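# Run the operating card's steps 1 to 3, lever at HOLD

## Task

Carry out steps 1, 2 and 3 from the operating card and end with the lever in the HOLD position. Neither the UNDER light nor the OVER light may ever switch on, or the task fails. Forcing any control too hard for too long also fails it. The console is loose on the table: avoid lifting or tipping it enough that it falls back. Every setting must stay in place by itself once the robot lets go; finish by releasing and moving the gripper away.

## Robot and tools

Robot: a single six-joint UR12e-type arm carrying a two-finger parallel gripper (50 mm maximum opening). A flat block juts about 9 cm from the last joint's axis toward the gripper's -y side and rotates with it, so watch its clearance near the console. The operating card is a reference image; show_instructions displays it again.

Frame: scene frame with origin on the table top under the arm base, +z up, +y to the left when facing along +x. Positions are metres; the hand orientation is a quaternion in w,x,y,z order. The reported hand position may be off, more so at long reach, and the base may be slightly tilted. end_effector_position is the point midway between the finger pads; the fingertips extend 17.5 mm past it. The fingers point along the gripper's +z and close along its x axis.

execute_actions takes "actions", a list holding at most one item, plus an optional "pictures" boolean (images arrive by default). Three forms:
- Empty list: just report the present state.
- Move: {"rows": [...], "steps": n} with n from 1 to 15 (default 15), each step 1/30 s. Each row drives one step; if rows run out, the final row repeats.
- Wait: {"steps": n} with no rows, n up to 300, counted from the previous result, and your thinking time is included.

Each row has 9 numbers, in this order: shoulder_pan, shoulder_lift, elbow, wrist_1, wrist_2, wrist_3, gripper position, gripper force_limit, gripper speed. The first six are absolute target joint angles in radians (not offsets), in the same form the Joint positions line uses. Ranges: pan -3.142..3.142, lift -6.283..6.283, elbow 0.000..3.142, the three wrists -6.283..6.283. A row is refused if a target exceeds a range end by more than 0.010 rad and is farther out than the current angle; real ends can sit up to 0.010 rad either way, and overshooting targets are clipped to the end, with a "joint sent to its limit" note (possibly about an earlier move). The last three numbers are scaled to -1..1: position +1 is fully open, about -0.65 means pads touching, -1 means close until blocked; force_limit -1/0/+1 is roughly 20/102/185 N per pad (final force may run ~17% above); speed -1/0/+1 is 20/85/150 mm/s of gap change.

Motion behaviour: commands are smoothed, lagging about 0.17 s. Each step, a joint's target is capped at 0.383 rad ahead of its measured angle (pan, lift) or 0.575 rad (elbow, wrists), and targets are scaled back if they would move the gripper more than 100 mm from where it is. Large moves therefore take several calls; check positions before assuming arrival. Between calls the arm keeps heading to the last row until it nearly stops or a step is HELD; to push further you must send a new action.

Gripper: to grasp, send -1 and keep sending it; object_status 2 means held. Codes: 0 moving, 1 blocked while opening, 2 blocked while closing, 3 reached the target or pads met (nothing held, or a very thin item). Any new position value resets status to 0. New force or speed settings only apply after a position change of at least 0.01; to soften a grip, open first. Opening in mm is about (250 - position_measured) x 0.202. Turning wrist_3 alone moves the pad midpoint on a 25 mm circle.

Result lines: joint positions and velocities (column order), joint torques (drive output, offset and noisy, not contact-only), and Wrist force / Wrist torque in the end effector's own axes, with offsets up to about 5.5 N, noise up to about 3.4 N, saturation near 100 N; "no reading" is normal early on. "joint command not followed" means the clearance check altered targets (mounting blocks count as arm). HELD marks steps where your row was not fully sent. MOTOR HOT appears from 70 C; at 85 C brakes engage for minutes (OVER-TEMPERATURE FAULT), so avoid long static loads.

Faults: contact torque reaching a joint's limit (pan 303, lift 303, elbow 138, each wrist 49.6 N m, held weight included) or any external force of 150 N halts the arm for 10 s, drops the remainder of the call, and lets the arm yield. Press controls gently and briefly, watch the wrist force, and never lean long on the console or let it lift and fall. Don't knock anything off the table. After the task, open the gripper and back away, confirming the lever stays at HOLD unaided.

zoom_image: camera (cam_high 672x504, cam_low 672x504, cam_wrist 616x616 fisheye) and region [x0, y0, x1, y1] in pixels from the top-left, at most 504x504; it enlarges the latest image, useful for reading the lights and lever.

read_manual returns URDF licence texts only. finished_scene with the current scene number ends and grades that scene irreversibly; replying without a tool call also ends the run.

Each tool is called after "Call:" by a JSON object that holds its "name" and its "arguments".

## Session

Call:
{"name": "show_instructions", "arguments": {}}

Reference images for this scene: operating card.

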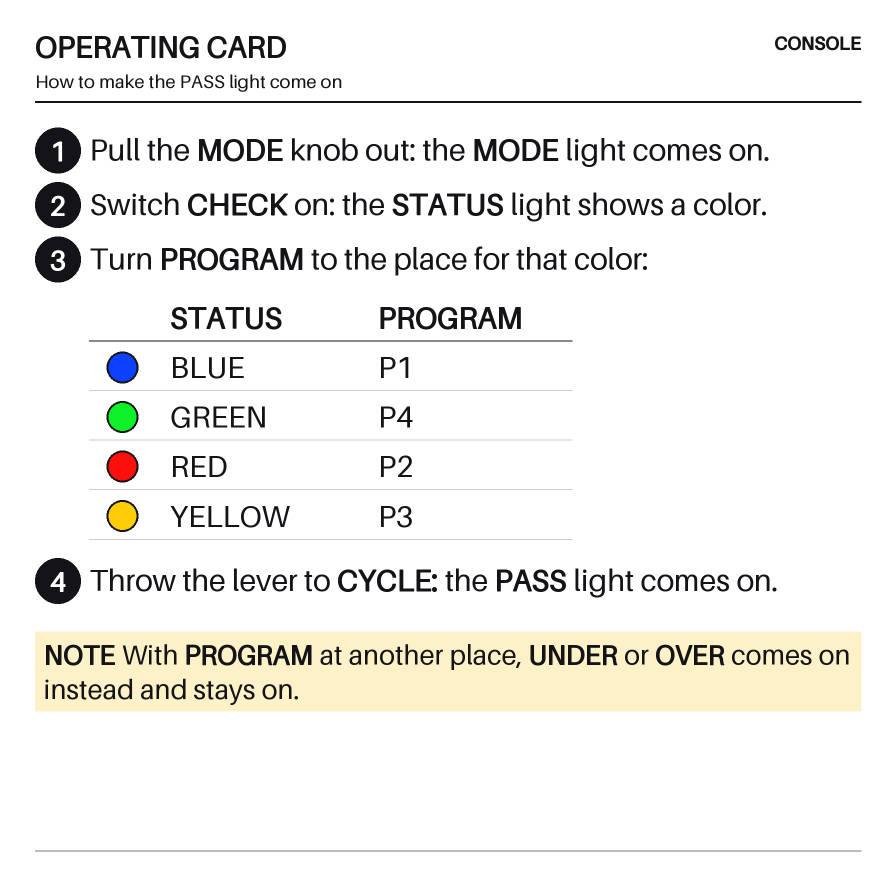

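Call:
{"name": "execute_actions", "arguments": {"actions": []}}

Scene clock: 0.00 s of 7200.00 s.
end_effector_position=(+0.6956, -0.2603, +0.3694) position_measured=3 object_status=3 end_effector_quat_wxyz=(+0.332, +0.932, +0.144, -0.022) end_effector_velocity=(-0.000, -0.000, -0.000) end_effector_angular_velocity=(+0.001, +0.001, +0.000)
Joint positions: [ 0.146 -1.326  2.004 -1.919 -3.013  1.621]
Joint velocities: [-0.001  0.    -0.     0.001  0.001 -0.001]
Joint torques (N m, as the arm reports them, + toward a larger angle): no reading
Wrist force (N, on the end effector, along its own x y z axes, offset not removed): no reading
Wrist torque (N m, same axes, about the end effector's origin, offset not removed): no reading

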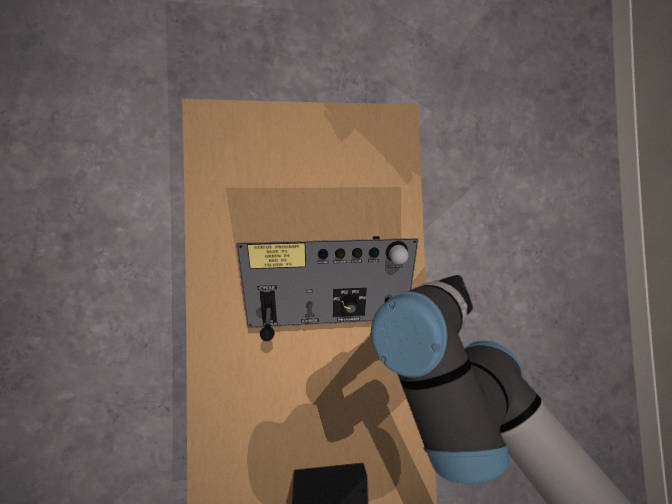

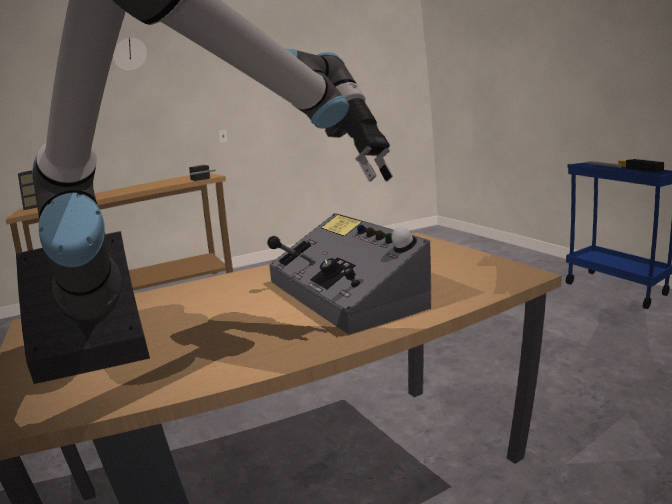

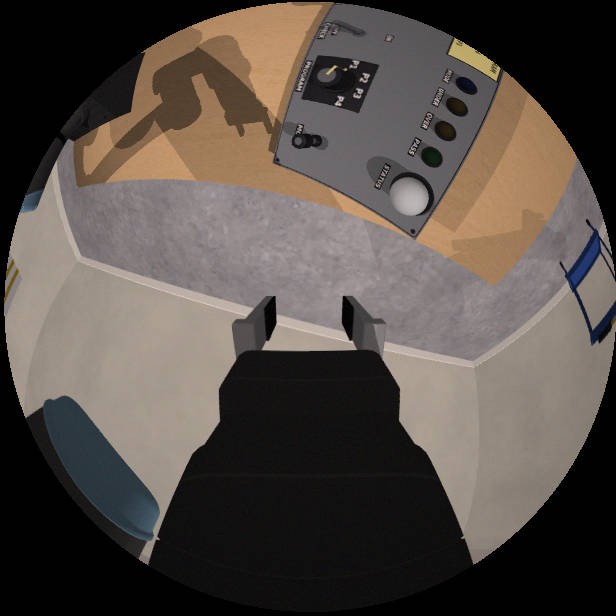

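Call:
{"name": "zoom_image", "arguments": {"camera": "cam_high", "region": [225, 225, 435, 355]}}

Call:
{"name": "zoom_image", "arguments": {"camera": "cam_low", "region": [250, 200, 440, 340]}}

Call:
{"name": "zoom_image", "arguments": {"camera": "cam_wrist", "region": [220, 270, 400, 370]}}

Call:
{"name": "zoom_image", "arguments": {"camera": "cam_wrist", "region": [260, 0, 510, 250]}}

Region (225, 225, 435, 355) of cam_high's 672x504 image, scaled by 2.400, with more detail than that image has; it fills the top 312 rows of this view, and the rest is white.

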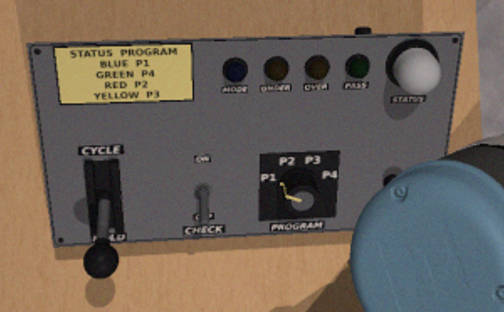

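Region (250, 200, 440, 340) of cam_low's 672x504 image, scaled by 2.653, with more detail than that image has; it fills the top 371 rows of this view, and the rest is white.

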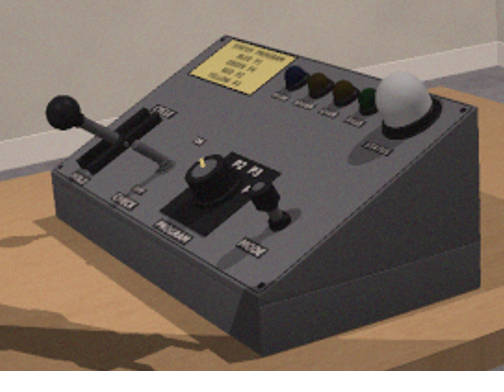

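Region (220, 270, 400, 370) of cam_wrist's 616x616 image, scaled by 2.800, with more detail than that image has.

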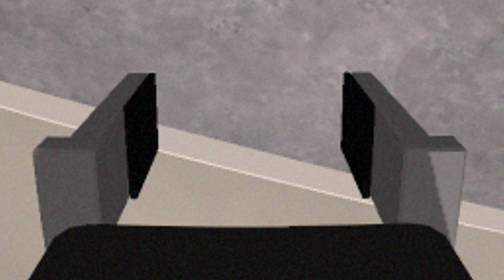

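Region (260, 0, 510, 250) of cam_wrist's 616x616 image, scaled by 2.016, with more detail than that image has.

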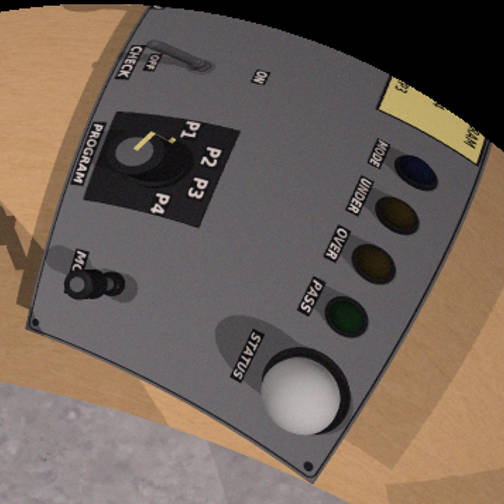

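Call:
{"name": "zoom_image", "arguments": {"camera": "cam_high", "region": [290, 275, 400, 335]}}

Call:
{"name": "zoom_image", "arguments": {"camera": "cam_low", "region": [300, 240, 380, 310]}}

Region (290, 275, 400, 335) of cam_high's 672x504 image, scaled by 4.582, with more detail than that image has; it fills the top 275 rows of this view, and the rest is white.

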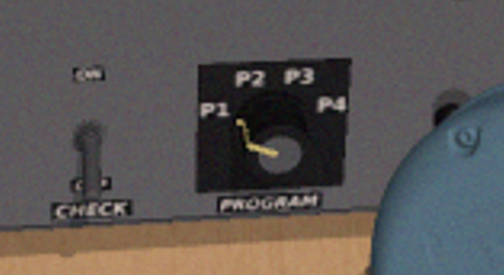

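Region (300, 240, 380, 310) of cam_low's 672x504 image, scaled by 6.300, with more detail than that image has; it fills the top 441 rows of this view, and the rest is white.

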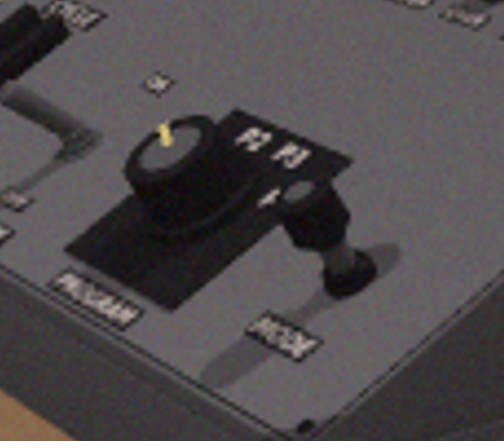

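Call:
{"name": "execute_actions", "arguments": {"actions": [{"rows": [[0.1454,-1.3265,2.0048,-1.9396,-3.0008,1.6316,1,-0.6,0],[0.1441,-1.3271,2.0067,-1.9643,-2.9861,1.6443,1,-0.6,0],[0.1417,-1.3279,2.0101,-1.9977,-2.9664,1.6615,1,-0.6,0],[0.138,-1.3288,2.0154,-2.039,-2.9419,1.6827,1,-0.6,0],[0.1327,-1.33,2.023,-2.0874,-2.9132,1.7076,1,-0.6,0],[0.1256,-1.3313,2.033,-2.1422,-2.8807,1.7358,1,-0.6,0],[0.1168,-1.3327,2.0456,-2.203,-2.8447,1.767,1,-0.6,0],[0.1061,-1.3342,2.0608,-2.2687,-2.8058,1.8008,1,-0.6,0],[0.0935,-1.3359,2.0787,-2.3388,-2.7643,1.8369,1,-0.6,0],[0.0791,-1.3376,2.0992,-2.4123,-2.7207,1.8747,1,-0.6,0],[0.063,-1.3394,2.1221,-2.4889,-2.6753,1.9141,1,-0.6,0],[0.0452,-1.3413,2.1474,-2.5675,-2.6287,1.9545,1,-0.6,0],[0.0259,-1.3431,2.1749,-2.6477,-2.5812,1.9958,1,-0.6,0],[0.0054,-1.3451,2.2041,-2.7285,-2.5334,2.0373,1,-0.6,0]], "steps": 14}], "pictures": false}}

Call:
{"name": "execute_actions", "arguments": {"actions": [{"rows": [[-0.0161,-1.347,2.2347,-2.8092,-2.4855,2.0788,1,-0.6,0],[-0.0385,-1.3488,2.2666,-2.8894,-2.438,2.1201,1,-0.6,0],[-0.0614,-1.3507,2.2991,-2.968,-2.3914,2.1605,1,-0.6,0],[-0.0845,-1.3525,2.3321,-3.0446,-2.346,2.1999,1,-0.6,0],[-0.1075,-1.3542,2.3647,-3.1181,-2.3024,2.2377,1,-0.6,0],[-0.13,-1.3559,2.3968,-3.1882,-2.2609,2.2738,1,-0.6,0],[-0.1517,-1.3574,2.4277,-3.2539,-2.222,2.3076,1,-0.6,0],[-0.1723,-1.3588,2.4569,-3.3147,-2.186,2.3388,1,-0.6,0],[-0.1912,-1.3601,2.4839,-3.3695,-2.1535,2.367,1,-0.6,0],[-0.2082,-1.3613,2.5081,-3.4179,-2.1248,2.3919,1,-0.6,0],[-0.223,-1.3622,2.5291,-3.4592,-2.1003,2.4131,1,-0.6,0],[-0.235,-1.363,2.5462,-3.4926,-2.0806,2.4303,1,-0.6,0],[-0.244,-1.3636,2.559,-3.5173,-2.0659,2.443,1,-0.6,0],[-0.2516,-1.3641,2.5698,-3.5379,-2.0537,2.4536,1,-0.6,0]], "steps": 15}], "pictures": false}}

Call:
{"name": "execute_actions", "arguments": {"actions": [{"rows": [[-0.2576,-1.3508,2.5657,-3.5493,-2.0495,2.4488,1,-0.6,0],[-0.2635,-1.3374,2.5616,-3.5606,-2.0454,2.4441,1,-0.6,0],[-0.2695,-1.3241,2.5575,-3.572,-2.0412,2.4393,1,-0.6,0],[-0.2755,-1.3107,2.5534,-3.5833,-2.037,2.4346,1,-0.6,0],[-0.2814,-1.2974,2.5493,-3.5947,-2.0329,2.4298,1,-0.6,0],[-0.2874,-1.284,2.5453,-3.6061,-2.0287,2.425,1,-0.6,0],[-0.2934,-1.2707,2.5412,-3.6174,-2.0245,2.4203,1,-0.6,0],[-0.2993,-1.2574,2.5371,-3.6288,-2.0204,2.4155,1,-0.6,0],[-0.3053,-1.244,2.533,-3.6401,-2.0162,2.4108,1,-0.6,0],[-0.3113,-1.2307,2.5289,-3.6515,-2.012,2.406,1,-0.6,0],[-0.3172,-1.2173,2.5248,-3.6628,-2.0079,2.4013,1,-0.6,0],[-0.3232,-1.204,2.5207,-3.6742,-2.0037,2.3965,1,-0.6,0]], "steps": 15}], "pictures": false}}

Call:
{"name": "execute_actions", "arguments": {"actions": [{"steps": 12}]}}

Call:
{"name": "zoom_image", "arguments": {"camera": "cam_wrist", "region": [225, 250, 395, 360]}}

Scene clock: 68.63 s of 7200.00 s.
end_effector_position=(+0.6871, -0.2217, +0.2978) position_measured=3 object_status=3 end_effector_quat_wxyz=(+0.177, +0.967, -0.173, +0.054) end_effector_velocity=(-0.054, +0.150, -0.345) end_effector_angular_velocity=(+1.325, -1.164, -2.290)
Joint positions: [ 0.069 -1.339  2.112 -2.405 -2.713  1.884]
Joint velocities: [-0.455 -0.052  0.637 -2.051  1.252  1.089]
Joint torques (N m, as the arm reports them, + toward a larger angle): [ 18.4  -48.89  -9.13 -15.01   6.06   6.05]
Wrist force (N, on the end effector, along its own x y z axes, offset not removed): [0.2 3.1 3.6]
Wrist torque (N m, same axes, about the end effector's origin, offset not removed): [0.66 0.07 -0.19]
Steps of this call (steps 1 to 90: nothing new was sent; then 65.17 s passed at rest; steps 91 to 104: all 14 steps of this action). Readings (joint positions | what the end effector reports):
91: [0.146 -1.326 2.004 -1.919 -3.013 1.621] | position_measured=3 object_status=3
92: [0.146 -1.326 2.004 -1.922 -3.011 1.623] | position_measured=3 object_status=3
94: [0.145 -1.327 2.006 -1.945 -2.997 1.635] | position_measured=3 object_status=3
98: [0.132 -1.330 2.024 -2.063 -2.923 1.700] | position_measured=3 object_status=3
104: the state above

Scene clock: 69.13 s of 7200.00 s.
end_effector_position=(+0.6178, -0.1963, +0.1865) position_measured=3 object_status=3 end_effector_quat_wxyz=(-0.135, +0.725, -0.658, +0.152) end_effector_velocity=(-0.140, -0.032, -0.011) end_effector_angular_velocity=(+0.504, -0.583, -0.990)
Joint positions: [-0.22  -1.362  2.523 -3.433 -2.11   2.405]
Joint velocities: [-0.357 -0.024  0.521 -1.155  0.631  0.538]
Joint torques (N m, as the arm reports them, + toward a larger angle): [ 34.75 -51.96 -12.46  -5.48   1.73   1.16]
Wrist force (N, on the end effector, along its own x y z axes, offset not removed): [-2.0 2.3 3.3]
Wrist torque (N m, same axes, about the end effector's origin, offset not removed): [0.38 0.51 -0.07]
Steps of this call (steps 1 to 15: all 15 steps of this action). Readings (joint positions | what the end effector reports):
1: [0.053 -1.340 2.135 -2.476 -2.670 1.921] | position_measured=3 object_status=3
2: [0.035 -1.342 2.160 -2.549 -2.625 1.960] | position_measured=3 object_status=3
4: [-0.004 -1.346 2.214 -2.702 -2.533 2.040] | position_measured=3 object_status=3
8: [-0.090 -1.353 2.337 -3.009 -2.351 2.198] | position_measured=3 object_status=3
15: the state above

Scene clock: 69.63 s of 7200.00 s.
end_effector_position=(+0.6338, -0.2002, +0.1314) position_measured=3 object_status=3 end_effector_quat_wxyz=(-0.162, +0.688, -0.689, +0.162) end_effector_velocity=(+0.031, +0.005, -0.081) end_effector_angular_velocity=(+0.001, +0.002, +0.000)
Joint positions: [-0.316 -1.22   2.526 -3.66  -2.009  2.402]
Joint velocities: [-0.086  0.199 -0.056 -0.169  0.06  -0.066]
Joint torques (N m, as the arm reports them, + toward a larger angle): [ 32.43 -50.9   -8.58  -6.7    3.11  -2.41]
Wrist force (N, on the end effector, along its own x y z axes, offset not removed): [-3.2 -1.3 4.4]
Wrist torque (N m, same axes, about the end effector's origin, offset not removed): [-0.16 0.67 -0.09]
Steps of this call (steps 1 to 15: all 15 steps of this action). Readings (joint positions | what the end effector reports):
1: [-0.230 -1.363 2.538 -3.467 -2.092 2.421] | position_measured=3 object_status=3
2: [-0.238 -1.361 2.548 -3.492 -2.079 2.431] | position_measured=3 object_status=3
4: [-0.252 -1.348 2.555 -3.530 -2.060 2.438] | position_measured=3 object_status=3
8: [-0.278 -1.304 2.549 -3.585 -2.037 2.430] | position_measured=3 object_status=3
15: the state above

Scene clock: 70.03 s of 7200.00 s.
end_effector_position=(+0.6364, -0.2000, +0.1247) position_measured=3 object_status=3 end_effector_quat_wxyz=(-0.162, +0.688, -0.689, +0.163) end_effector_velocity=(-0.000, +0.001, -0.001) end_effector_angular_velocity=(+0.001, -0.000, +0.001)
Joint positions: [-0.323 -1.204  2.521 -3.674 -2.004  2.397]
Joint velocities: [-0.     0.002  0.    -0.001  0.001 -0.   ]
Joint torques (N m, as the arm reports them, + toward a larger angle): [ 27.56 -36.81 -10.24  -7.53   4.06  -2.99]
Wrist force (N, on the end effector, along its own x y z axes, offset not removed): [0.6 -2.2 3.7]
Wrist torque (N m, same axes, about the end effector's origin, offset not removed): [-0.37 -0.05 -0.15]
Steps of this call (steps 1 to 12: the robot went on to your last target). Readings (joint positions | what the end effector reports):
1: [-0.318 -1.215 2.524 -3.665 -2.007 2.400] | position_measured=3 object_status=3
2: [-0.320 -1.211 2.523 -3.668 -2.006 2.399] | position_measured=3 object_status=3
4: [-0.322 -1.207 2.522 -3.671 -2.005 2.398] | position_measured=3 object_status=3
8: [-0.323 -1.205 2.521 -3.674 -2.004 2.397] | position_measured=3 object_status=3
12: the state above

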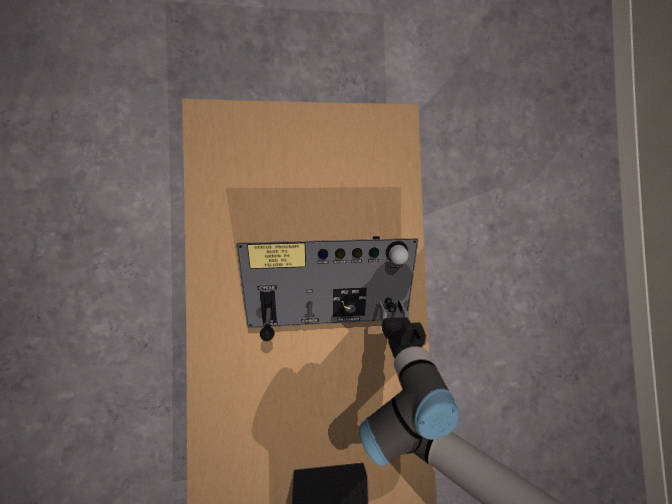

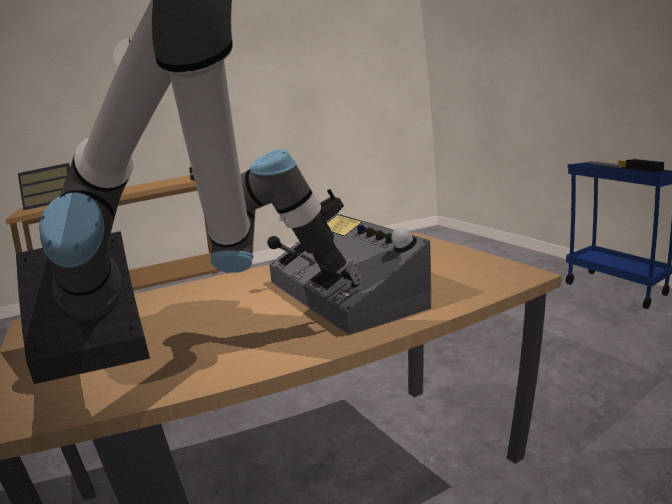

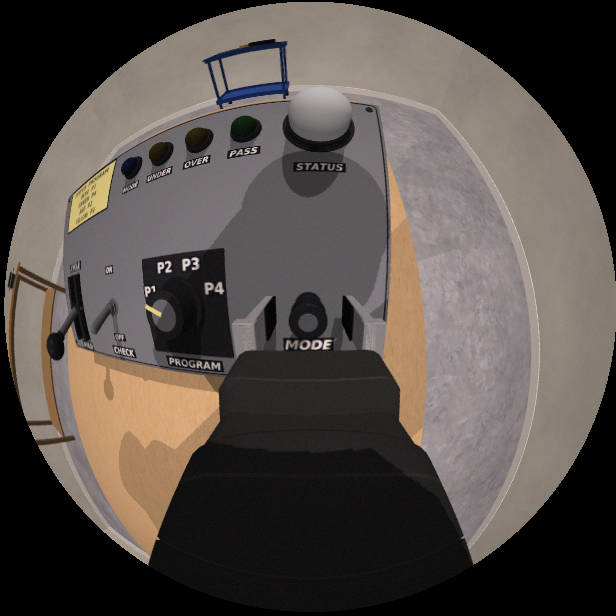

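Region (225, 250, 395, 360) of cam_wrist's 616x616 image, scaled by 2.965, with more detail than that image has; it fills the top 326 rows of this view, and the rest is white.

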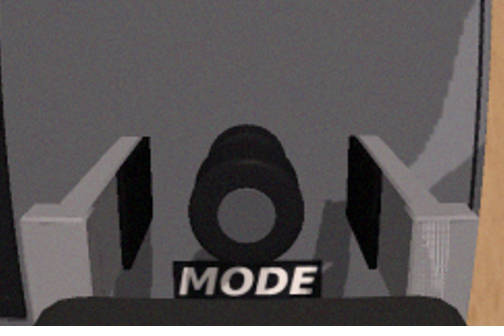

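Call:
{"name": "execute_actions", "arguments": {"actions": [{"rows": [[-0.32228,-1.20298,2.52081,-3.67506,-2.00429,2.39725,-1,-0.6,-0.1]], "steps": 14}], "pictures": false}}

Call:
{"name": "execute_actions", "arguments": {"actions": [{"rows": [[-0.32114,-1.20559,2.5218,-3.67307,-2.0051,2.39814,-1,-0.6,-0.1],[-0.32,-1.2082,2.52278,-3.67107,-2.00591,2.39903,-1,-0.6,-0.1],[-0.31885,-1.21082,2.52376,-3.66905,-2.00672,2.39992,-1,-0.6,-0.1],[-0.3177,-1.21344,2.52473,-3.66702,-2.00753,2.40082,-1,-0.6,-0.1],[-0.31655,-1.21606,2.5257,-3.66498,-2.00834,2.40172,-1,-0.6,-0.1],[-0.31539,-1.21869,2.52666,-3.66293,-2.00916,2.40262,-1,-0.6,-0.1],[-0.31423,-1.22133,2.52761,-3.66086,-2.00998,2.40353,-1,-0.6,-0.1],[-0.31306,-1.22397,2.52856,-3.65878,-2.0108,2.40444,-1,-0.6,-0.1],[-0.31189,-1.22662,2.5295,-3.65669,-2.01162,2.40536,-1,-0.6,-0.1],[-0.31072,-1.22927,2.53044,-3.65458,-2.01245,2.40628,-1,-0.6,-0.1]], "steps": 10}], "pictures": false}}

Call:
{"name": "execute_actions", "arguments": {"actions": [{"steps": 10}]}}

Scene clock: 81.03 s of 7200.00 s.
end_effector_position=(+0.6365, -0.1994, +0.1247) position_measured=131 object_status=0 end_effector_quat_wxyz=(-0.162, +0.688, -0.689, +0.163) end_effector_velocity=(+0.000, -0.001, -0.001) end_effector_angular_velocity=(-0.000, +0.001, -0.002)
Joint positions: [-0.322 -1.203  2.521 -3.675 -2.004  2.397]
Joint velocities: [-0.001  0.    -0.001  0.    -0.001  0.001]
Joint torques (N m, as the arm reports them, + toward a larger angle): [ 54.28 -39.12   2.47  -8.09  -2.87   2.68]
Wrist force (N, on the end effector, along its own x y z axes, offset not removed): [-6.7 1.7 4.0]
Wrist torque (N m, same axes, about the end effector's origin, offset not removed): [0.32 0.64 -0.01]
Steps of this call (steps 1 to 30: the robot went on to your last target; steps 31 to 90: nothing new was sent; then 7.53 s passed at rest; steps 91 to 104: all 14 steps of this action). Readings (joint positions | what the end effector reports):
91: [-0.323 -1.204 2.521 -3.674 -2.004 2.396] | position_measured=8 object_status=0
92: [-0.323 -1.204 2.521 -3.674 -2.004 2.396] | position_measured=21 object_status=0
94: [-0.323 -1.203 2.521 -3.675 -2.004 2.397] | position_measured=47 object_status=0
98: [-0.323 -1.203 2.521 -3.675 -2.004 2.397] | position_measured=98 object_status=0
104: the state above

Scene clock: 81.37 s of 7200.00 s.
end_effector_position=(+0.6330, -0.1994, +0.1316) position_measured=131 object_status=2 end_effector_quat_wxyz=(-0.162, +0.688, -0.689, +0.163) end_effector_velocity=(-0.015, -0.000, +0.032) end_effector_angular_velocity=(-0.001, -0.002, -0.001)
Joint positions: [-0.315 -1.22   2.527 -3.662 -2.01   2.403]
Joint velocities: [ 0.034 -0.077  0.028  0.058 -0.024  0.026]
Joint torques (N m, as the arm reports them, + toward a larger angle): [ 53.29 -63.6    3.67  -3.35  -2.25   2.72]
Wrist force (N, on the end effector, along its own x y z axes, offset not removed): [-5.5 1.2 7.6]
Wrist torque (N m, same axes, about the end effector's origin, offset not removed): [-0.05 0.74 -0.05]
Steps of this call (steps 1 to 10: all 10 steps of this action). Readings (joint positions | what the end effector reports):
1: [-0.322 -1.203 2.521 -3.675 -2.004 2.397] | position_measured=131 object_status=0
2: [-0.322 -1.203 2.521 -3.675 -2.004 2.397] | position_measured=131 object_status=0
4: [-0.321 -1.206 2.522 -3.673 -2.005 2.398] | position_measured=131 object_status=2
8: [-0.317 -1.215 2.525 -3.666 -2.008 2.401] | position_measured=131 object_status=2
10: the state above

Scene clock: 81.70 s of 7200.00 s.
end_effector_position=(+0.6312, -0.1994, +0.1354) position_measured=131 object_status=2 end_effector_quat_wxyz=(-0.162, +0.688, -0.689, +0.163) end_effector_velocity=(+0.001, -0.001, +0.002) end_effector_angular_velocity=(-0.001, -0.002, -0.001)
Joint positions: [-0.311 -1.229  2.53  -3.655 -2.012  2.406]
Joint velocities: [ 0.002 -0.002 -0.002  0.002 -0.001  0.001]
Joint torques (N m, as the arm reports them, + toward a larger angle): [ 50.62 -59.04   1.25  -2.    -0.98   2.44]
Wrist force (N, on the end effector, along its own x y z axes, offset not removed): [-2.7 5.3 -8.3]
Wrist torque (N m, same axes, about the end effector's origin, offset not removed): [-0.06 0.69 -0.06]
Steps of this call (steps 1 to 10: the robot went on to your last target). Readings (joint positions | what the end effector reports):
1: [-0.314 -1.222 2.528 -3.660 -2.010 2.404] | position_measured=131 object_status=2
2: [-0.313 -1.225 2.529 -3.658 -2.011 2.405] | position_measured=131 object_status=2
4: [-0.312 -1.227 2.530 -3.656 -2.012 2.406] | position_measured=131 object_status=2
8: [-0.311 -1.229 2.530 -3.655 -2.012 2.406] | position_measured=131 object_status=2
10: the state above

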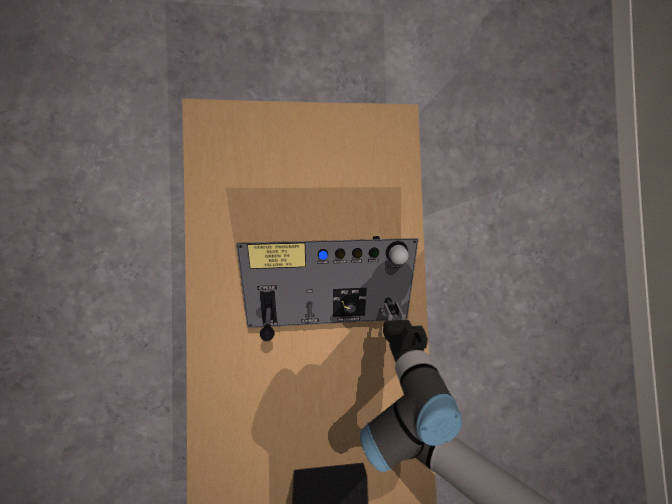

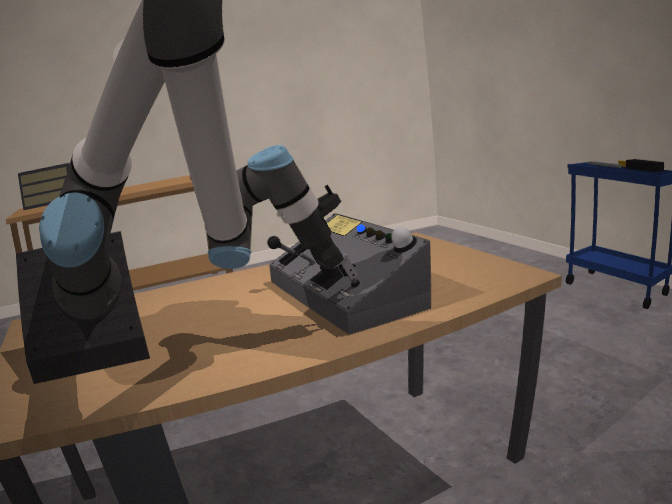

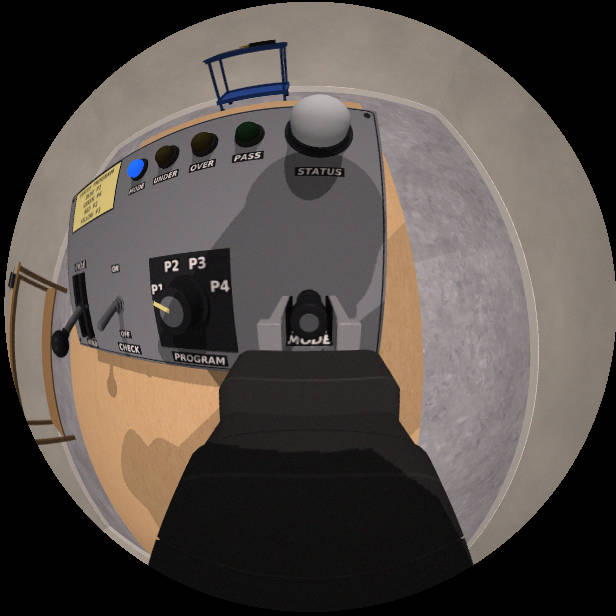

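Call:
{"name": "execute_actions", "arguments": {"actions": [{"rows": [[-0.3098,-1.23147,2.53128,-3.65291,-2.0131,2.407,-1,-0.6,-0.1],[-0.30888,-1.23367,2.53213,-3.65123,-2.01375,2.40773,-1,-0.6,-0.1],[-0.30796,-1.23587,2.53297,-3.64956,-2.0144,2.40845,-1,-0.6,-0.1],[-0.30796,-1.23587,2.53297,-3.64956,-2.0144,2.40845,-1,-0.6,-0.1],[-0.30796,-1.23587,2.53297,-3.64956,-2.0144,2.40845,-1,-0.6,-0.1],[-0.30796,-1.23587,2.53297,-3.64956,-2.0144,2.40845,-1,-0.6,-0.1],[-0.30796,-1.23587,2.53297,-3.64956,-2.0144,2.40845,-1,-0.6,-0.1],[-0.30796,-1.23587,2.53297,-3.64956,-2.0144,2.40845,0.55,-0.6,0],[-0.30796,-1.23587,2.53297,-3.64956,-2.0144,2.40845,0.55,-0.6,0],[-0.3026,-1.2479,2.5366,-3.6392,-2.0182,2.4128,0.55,-0.6,0],[-0.2972,-1.2599,2.5402,-3.6289,-2.0219,2.4171,0.55,-0.6,0],[-0.2918,-1.2719,2.5437,-3.6186,-2.0257,2.4214,0.55,-0.6,0],[-0.2864,-1.2839,2.5473,-3.6082,-2.0294,2.4257,0.55,-0.6,0],[-0.281,-1.2959,2.5509,-3.5979,-2.0332,2.43,0.55,-0.6,0],[-0.2756,-1.3079,2.5545,-3.5876,-2.037,2.4343,0.55,-0.6,0]], "steps": 15}], "pictures": false}}

Call:
{"name": "execute_actions", "arguments": {"actions": [{"rows": [[-0.2702,-1.3199,2.5581,-3.5772,-2.0407,2.4386,0.55,-0.6,0],[-0.2648,-1.3319,2.5617,-3.5669,-2.0445,2.4429,0.55,-0.6,0],[-0.2595,-1.3439,2.5653,-3.5566,-2.0482,2.4472,0.55,-0.6,0],[-0.2595,-1.3439,2.5653,-3.5566,-2.0482,2.4472,0.55,-0.6,0],[-0.253,-1.3306,2.5667,-3.5685,-2.0526,2.4528,0.55,-0.6,0],[-0.2435,-1.311,2.5687,-3.586,-2.0589,2.4609,0.55,-0.6,0],[-0.2309,-1.2852,2.5713,-3.609,-2.0674,2.4717,-0.64,-0.6,1],[-0.2167,-1.2559,2.5743,-3.6351,-2.0769,2.484,-0.64,-0.6,1],[-0.2024,-1.2266,2.5773,-3.6613,-2.0865,2.4962,-0.64,-0.6,1],[-0.1881,-1.1973,2.5803,-3.6875,-2.0961,2.5085,-0.64,-0.6,1],[-0.1738,-1.1679,2.5833,-3.7137,-2.1057,2.5207,-0.64,-0.6,1],[-0.1595,-1.1386,2.5863,-3.7399,-2.1153,2.533,-0.64,-0.6,1],[-0.1453,-1.1093,2.5893,-3.766,-2.1248,2.5452,-0.64,-0.6,1],[-0.131,-1.0799,2.5923,-3.7922,-2.1344,2.5575,-0.64,-0.6,1],[-0.1167,-1.0506,2.5953,-3.8184,-2.144,2.5697,-0.64,-0.6,1]], "steps": 15}], "pictures": false}}

Call:
{"name": "execute_actions", "arguments": {"actions": [{"rows": [[-0.1018,-1.0214,2.5903,-3.8342,-2.1532,2.5842,-0.64,-0.6,1],[-0.0869,-0.9923,2.5844,-3.849,-2.1623,2.5986,-0.64,-0.6,1],[-0.072,-0.9631,2.5785,-3.8638,-2.1715,2.6131,-0.64,-0.6,1],[-0.0571,-0.934,2.5725,-3.8786,-2.1807,2.6275,-0.64,-0.6,1],[-0.0422,-0.9048,2.5656,-3.8924,-2.1899,2.642,-0.64,-0.6,1],[-0.0272,-0.8756,2.5586,-3.9062,-2.199,2.6565,-0.64,-0.6,1],[-0.0123,-0.8465,2.5507,-3.919,-2.2082,2.6709,-0.64,-0.6,1],[0.0026,-0.8173,2.5427,-3.9318,-2.2174,2.6854,-0.64,-0.6,1],[0.0145,-0.794,2.5361,-3.9418,-2.2247,2.6969,-0.64,-0.6,1],[0.0249,-0.7736,2.5303,-3.9505,-2.2311,2.7071,-0.64,-0.6,1],[0.0324,-0.759,2.5258,-3.9564,-2.2357,2.7143,-0.64,-0.6,1]], "steps": 15}], "pictures": false}}

Call:
{"name": "execute_actions", "arguments": {"actions": [{"steps": 10}]}}

Call:
{"name": "zoom_image", "arguments": {"camera": "cam_wrist", "region": [225, 207, 395, 357]}}

Call:
{"name": "zoom_image", "arguments": {"camera": "cam_wrist", "region": [370, 180, 540, 330]}}

Scene clock: 118.33 s of 7200.00 s.
end_effector_position=(+0.6238, -0.1993, +0.1511) position_measured=70 object_status=0 end_effector_quat_wxyz=(-0.162, +0.688, -0.689, +0.162) end_effector_velocity=(-0.056, -0.001, +0.120) end_effector_angular_velocity=(-0.000, -0.000, -0.001)
Joint positions: [-0.293 -1.268  2.543 -3.621 -2.025  2.42 ]
Joint velocities: [ 0.136 -0.302  0.09   0.259 -0.095  0.108]
Joint torques (N m, as the arm reports them, + toward a larger angle): [ 52.95 -70.42   6.39  -1.7   -2.49   3.08]
Wrist force (N, on the end effector, along its own x y z axes, offset not removed): [-2.4 0.6 1.8]
Wrist torque (N m, same axes, about the end effector's origin, offset not removed): [0.11 0.55 -0.07]
Steps of this call (steps 1 to 15: the robot went on to your last target; steps 16 to 90: nothing new was sent; then 33.13 s passed at rest; steps 91 to 105: all 15 steps of this action). Readings (joint positions | what the end effector reports):
91: [-0.311 -1.229 2.530 -3.655 -2.012 2.406] | position_measured=131 object_status=2
92: [-0.311 -1.230 2.531 -3.654 -2.013 2.406] | position_measured=131 object_status=2
94: [-0.310 -1.232 2.531 -3.653 -2.013 2.407] | position_measured=131 object_status=2
98: [-0.308 -1.235 2.533 -3.650 -2.014 2.408] | position_measured=126 object_status=0
105: the state above

Scene clock: 118.83 s of 7200.00 s.
end_effector_position=(+0.6010, -0.1227, +0.1611) position_measured=248 object_status=0 end_effector_quat_wxyz=(-0.162, +0.687, -0.689, +0.162) end_effector_velocity=(-0.069, +0.343, -0.079) end_effector_angular_velocity=(-0.006, -0.001, +0.003)
Joint positions: [-0.168 -1.161  2.585 -3.721 -2.11   2.526]
Joint velocities: [ 0.411  0.834  0.086 -0.74  -0.275  0.351]
Joint torques (N m, as the arm reports them, + toward a larger angle): [54.32 -4.58  9.74 -9.99 -3.49  3.52]
Wrist force (N, on the end effector, along its own x y z axes, offset not removed): [-3.0 0.2 4.8]
Wrist torque (N m, same axes, about the end effector's origin, offset not removed): [0.15 0.71 0.02]
Steps of this call (steps 1 to 15: all 15 steps of this action). Readings (joint positions | what the end effector reports):
1: [-0.288 -1.279 2.546 -3.612 -2.028 2.424] | position_measured=70 object_status=0
2: [-0.283 -1.290 2.549 -3.603 -2.032 2.428] | position_measured=70 object_status=0
4: [-0.273 -1.313 2.556 -3.583 -2.039 2.436] | position_measured=70 object_status=3
8: [-0.252 -1.318 2.566 -3.580 -2.053 2.454] | position_measured=103 object_status=0
15: the state above

Scene clock: 119.33 s of 7200.00 s.
end_effector_position=(+0.5908, +0.0331, +0.1202) position_measured=248 object_status=3 end_effector_quat_wxyz=(-0.162, +0.687, -0.689, +0.163) end_effector_velocity=(-0.012, +0.098, -0.031) end_effector_angular_velocity=(-0.004, +0.004, +0.011)
Joint positions: [ 0.023 -0.778  2.531 -3.948 -2.23   2.705]
Joint velocities: [ 0.112  0.229 -0.057 -0.096 -0.067  0.107]
Joint torques (N m, as the arm reports them, + toward a larger angle): [ 47.42 -48.75  -5.64  -7.05  -2.35   1.56]
Wrist force (N, on the end effector, along its own x y z axes, offset not removed): [-3.7 0.7 3.9]
Wrist torque (N m, same axes, about the end effector's origin, offset not removed): [0.19 0.54 -0.12]
Steps of this call (steps 1 to 15: all 15 steps of this action). Readings (joint positions | what the end effector reports):
1: [-0.154 -1.132 2.588 -3.746 -2.119 2.538] | position_measured=248 object_status=0
2: [-0.140 -1.104 2.589 -3.771 -2.129 2.550] | position_measured=248 object_status=0
4: [-0.111 -1.046 2.587 -3.813 -2.147 2.576] | position_measured=248 object_status=0
8: [-0.052 -0.930 2.568 -3.880 -2.184 2.632] | position_measured=248 object_status=3
15: the state above

Scene clock: 119.67 s of 7200.00 s.
end_effector_position=(+0.5898, +0.0408, +0.1177) position_measured=248 object_status=3 end_effector_quat_wxyz=(-0.162, +0.688, -0.689, +0.163) end_effector_velocity=(-0.001, +0.001, -0.001) end_effector_angular_velocity=(-0.000, +0.001, +0.000)
Joint positions: [ 0.032 -0.759  2.526 -3.956 -2.236  2.714]
Joint velocities: [ 0.001  0.004  0.    -0.002 -0.001  0.001]
Joint torques (N m, as the arm reports them, + toward a larger angle): [ 54.22 -35.37  -5.31  -6.52  -2.34   2.51]
Wrist force (N, on the end effector, along its own x y z axes, offset not removed): [-1.6 -0.4 5.0]
Wrist torque (N m, same axes, about the end effector's origin, offset not removed): [-0.05 0.54 -0.07]
Steps of this call (steps 1 to 10: the robot went on to your last target). Readings (joint positions | what the end effector reports):
1: [0.026 -0.771 2.529 -3.951 -2.232 2.708] | position_measured=248 object_status=3
2: [0.028 -0.767 2.528 -3.953 -2.233 2.710] | position_measured=248 object_status=3
4: [0.031 -0.763 2.527 -3.955 -2.235 2.713] | position_measured=248 object_status=3
8: [0.032 -0.760 2.526 -3.956 -2.235 2.714] | position_measured=248 object_status=3
10: the state above

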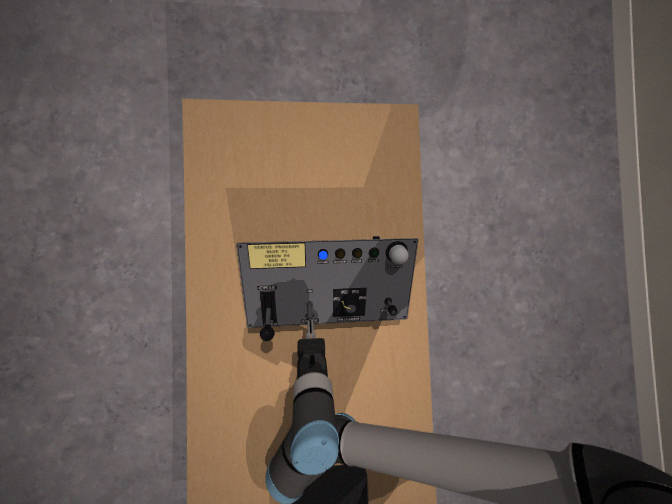

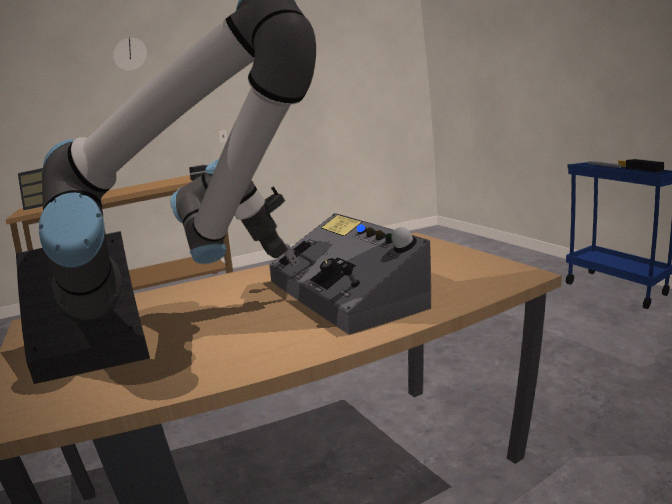

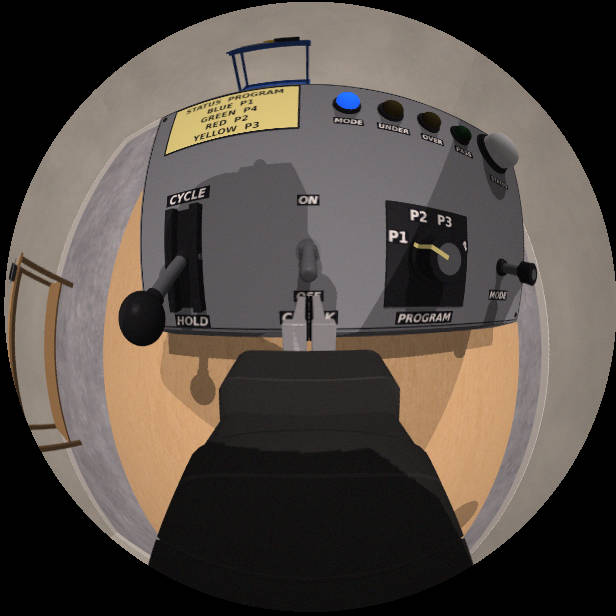

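Region (225, 207, 395, 357) of cam_wrist's 616x616 image, scaled by 2.965, with more detail than that image has; it fills the top 445 rows of this view, and the rest is white.

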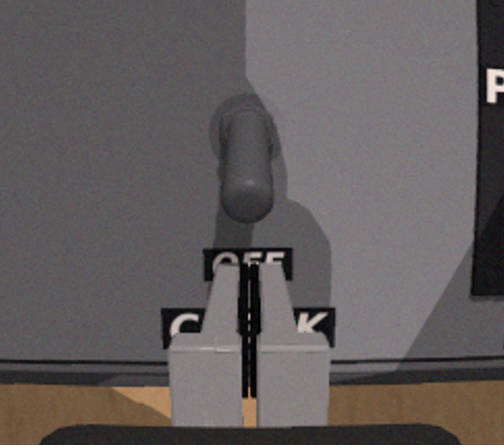

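Region (370, 180, 540, 330) of cam_wrist's 616x616 image, scaled by 2.965, with more detail than that image has; it fills the top 445 rows of this view, and the rest is white.

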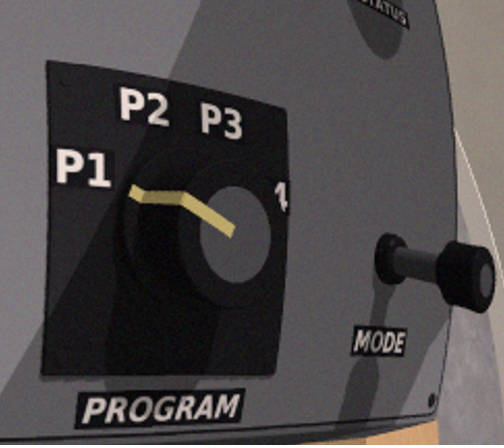

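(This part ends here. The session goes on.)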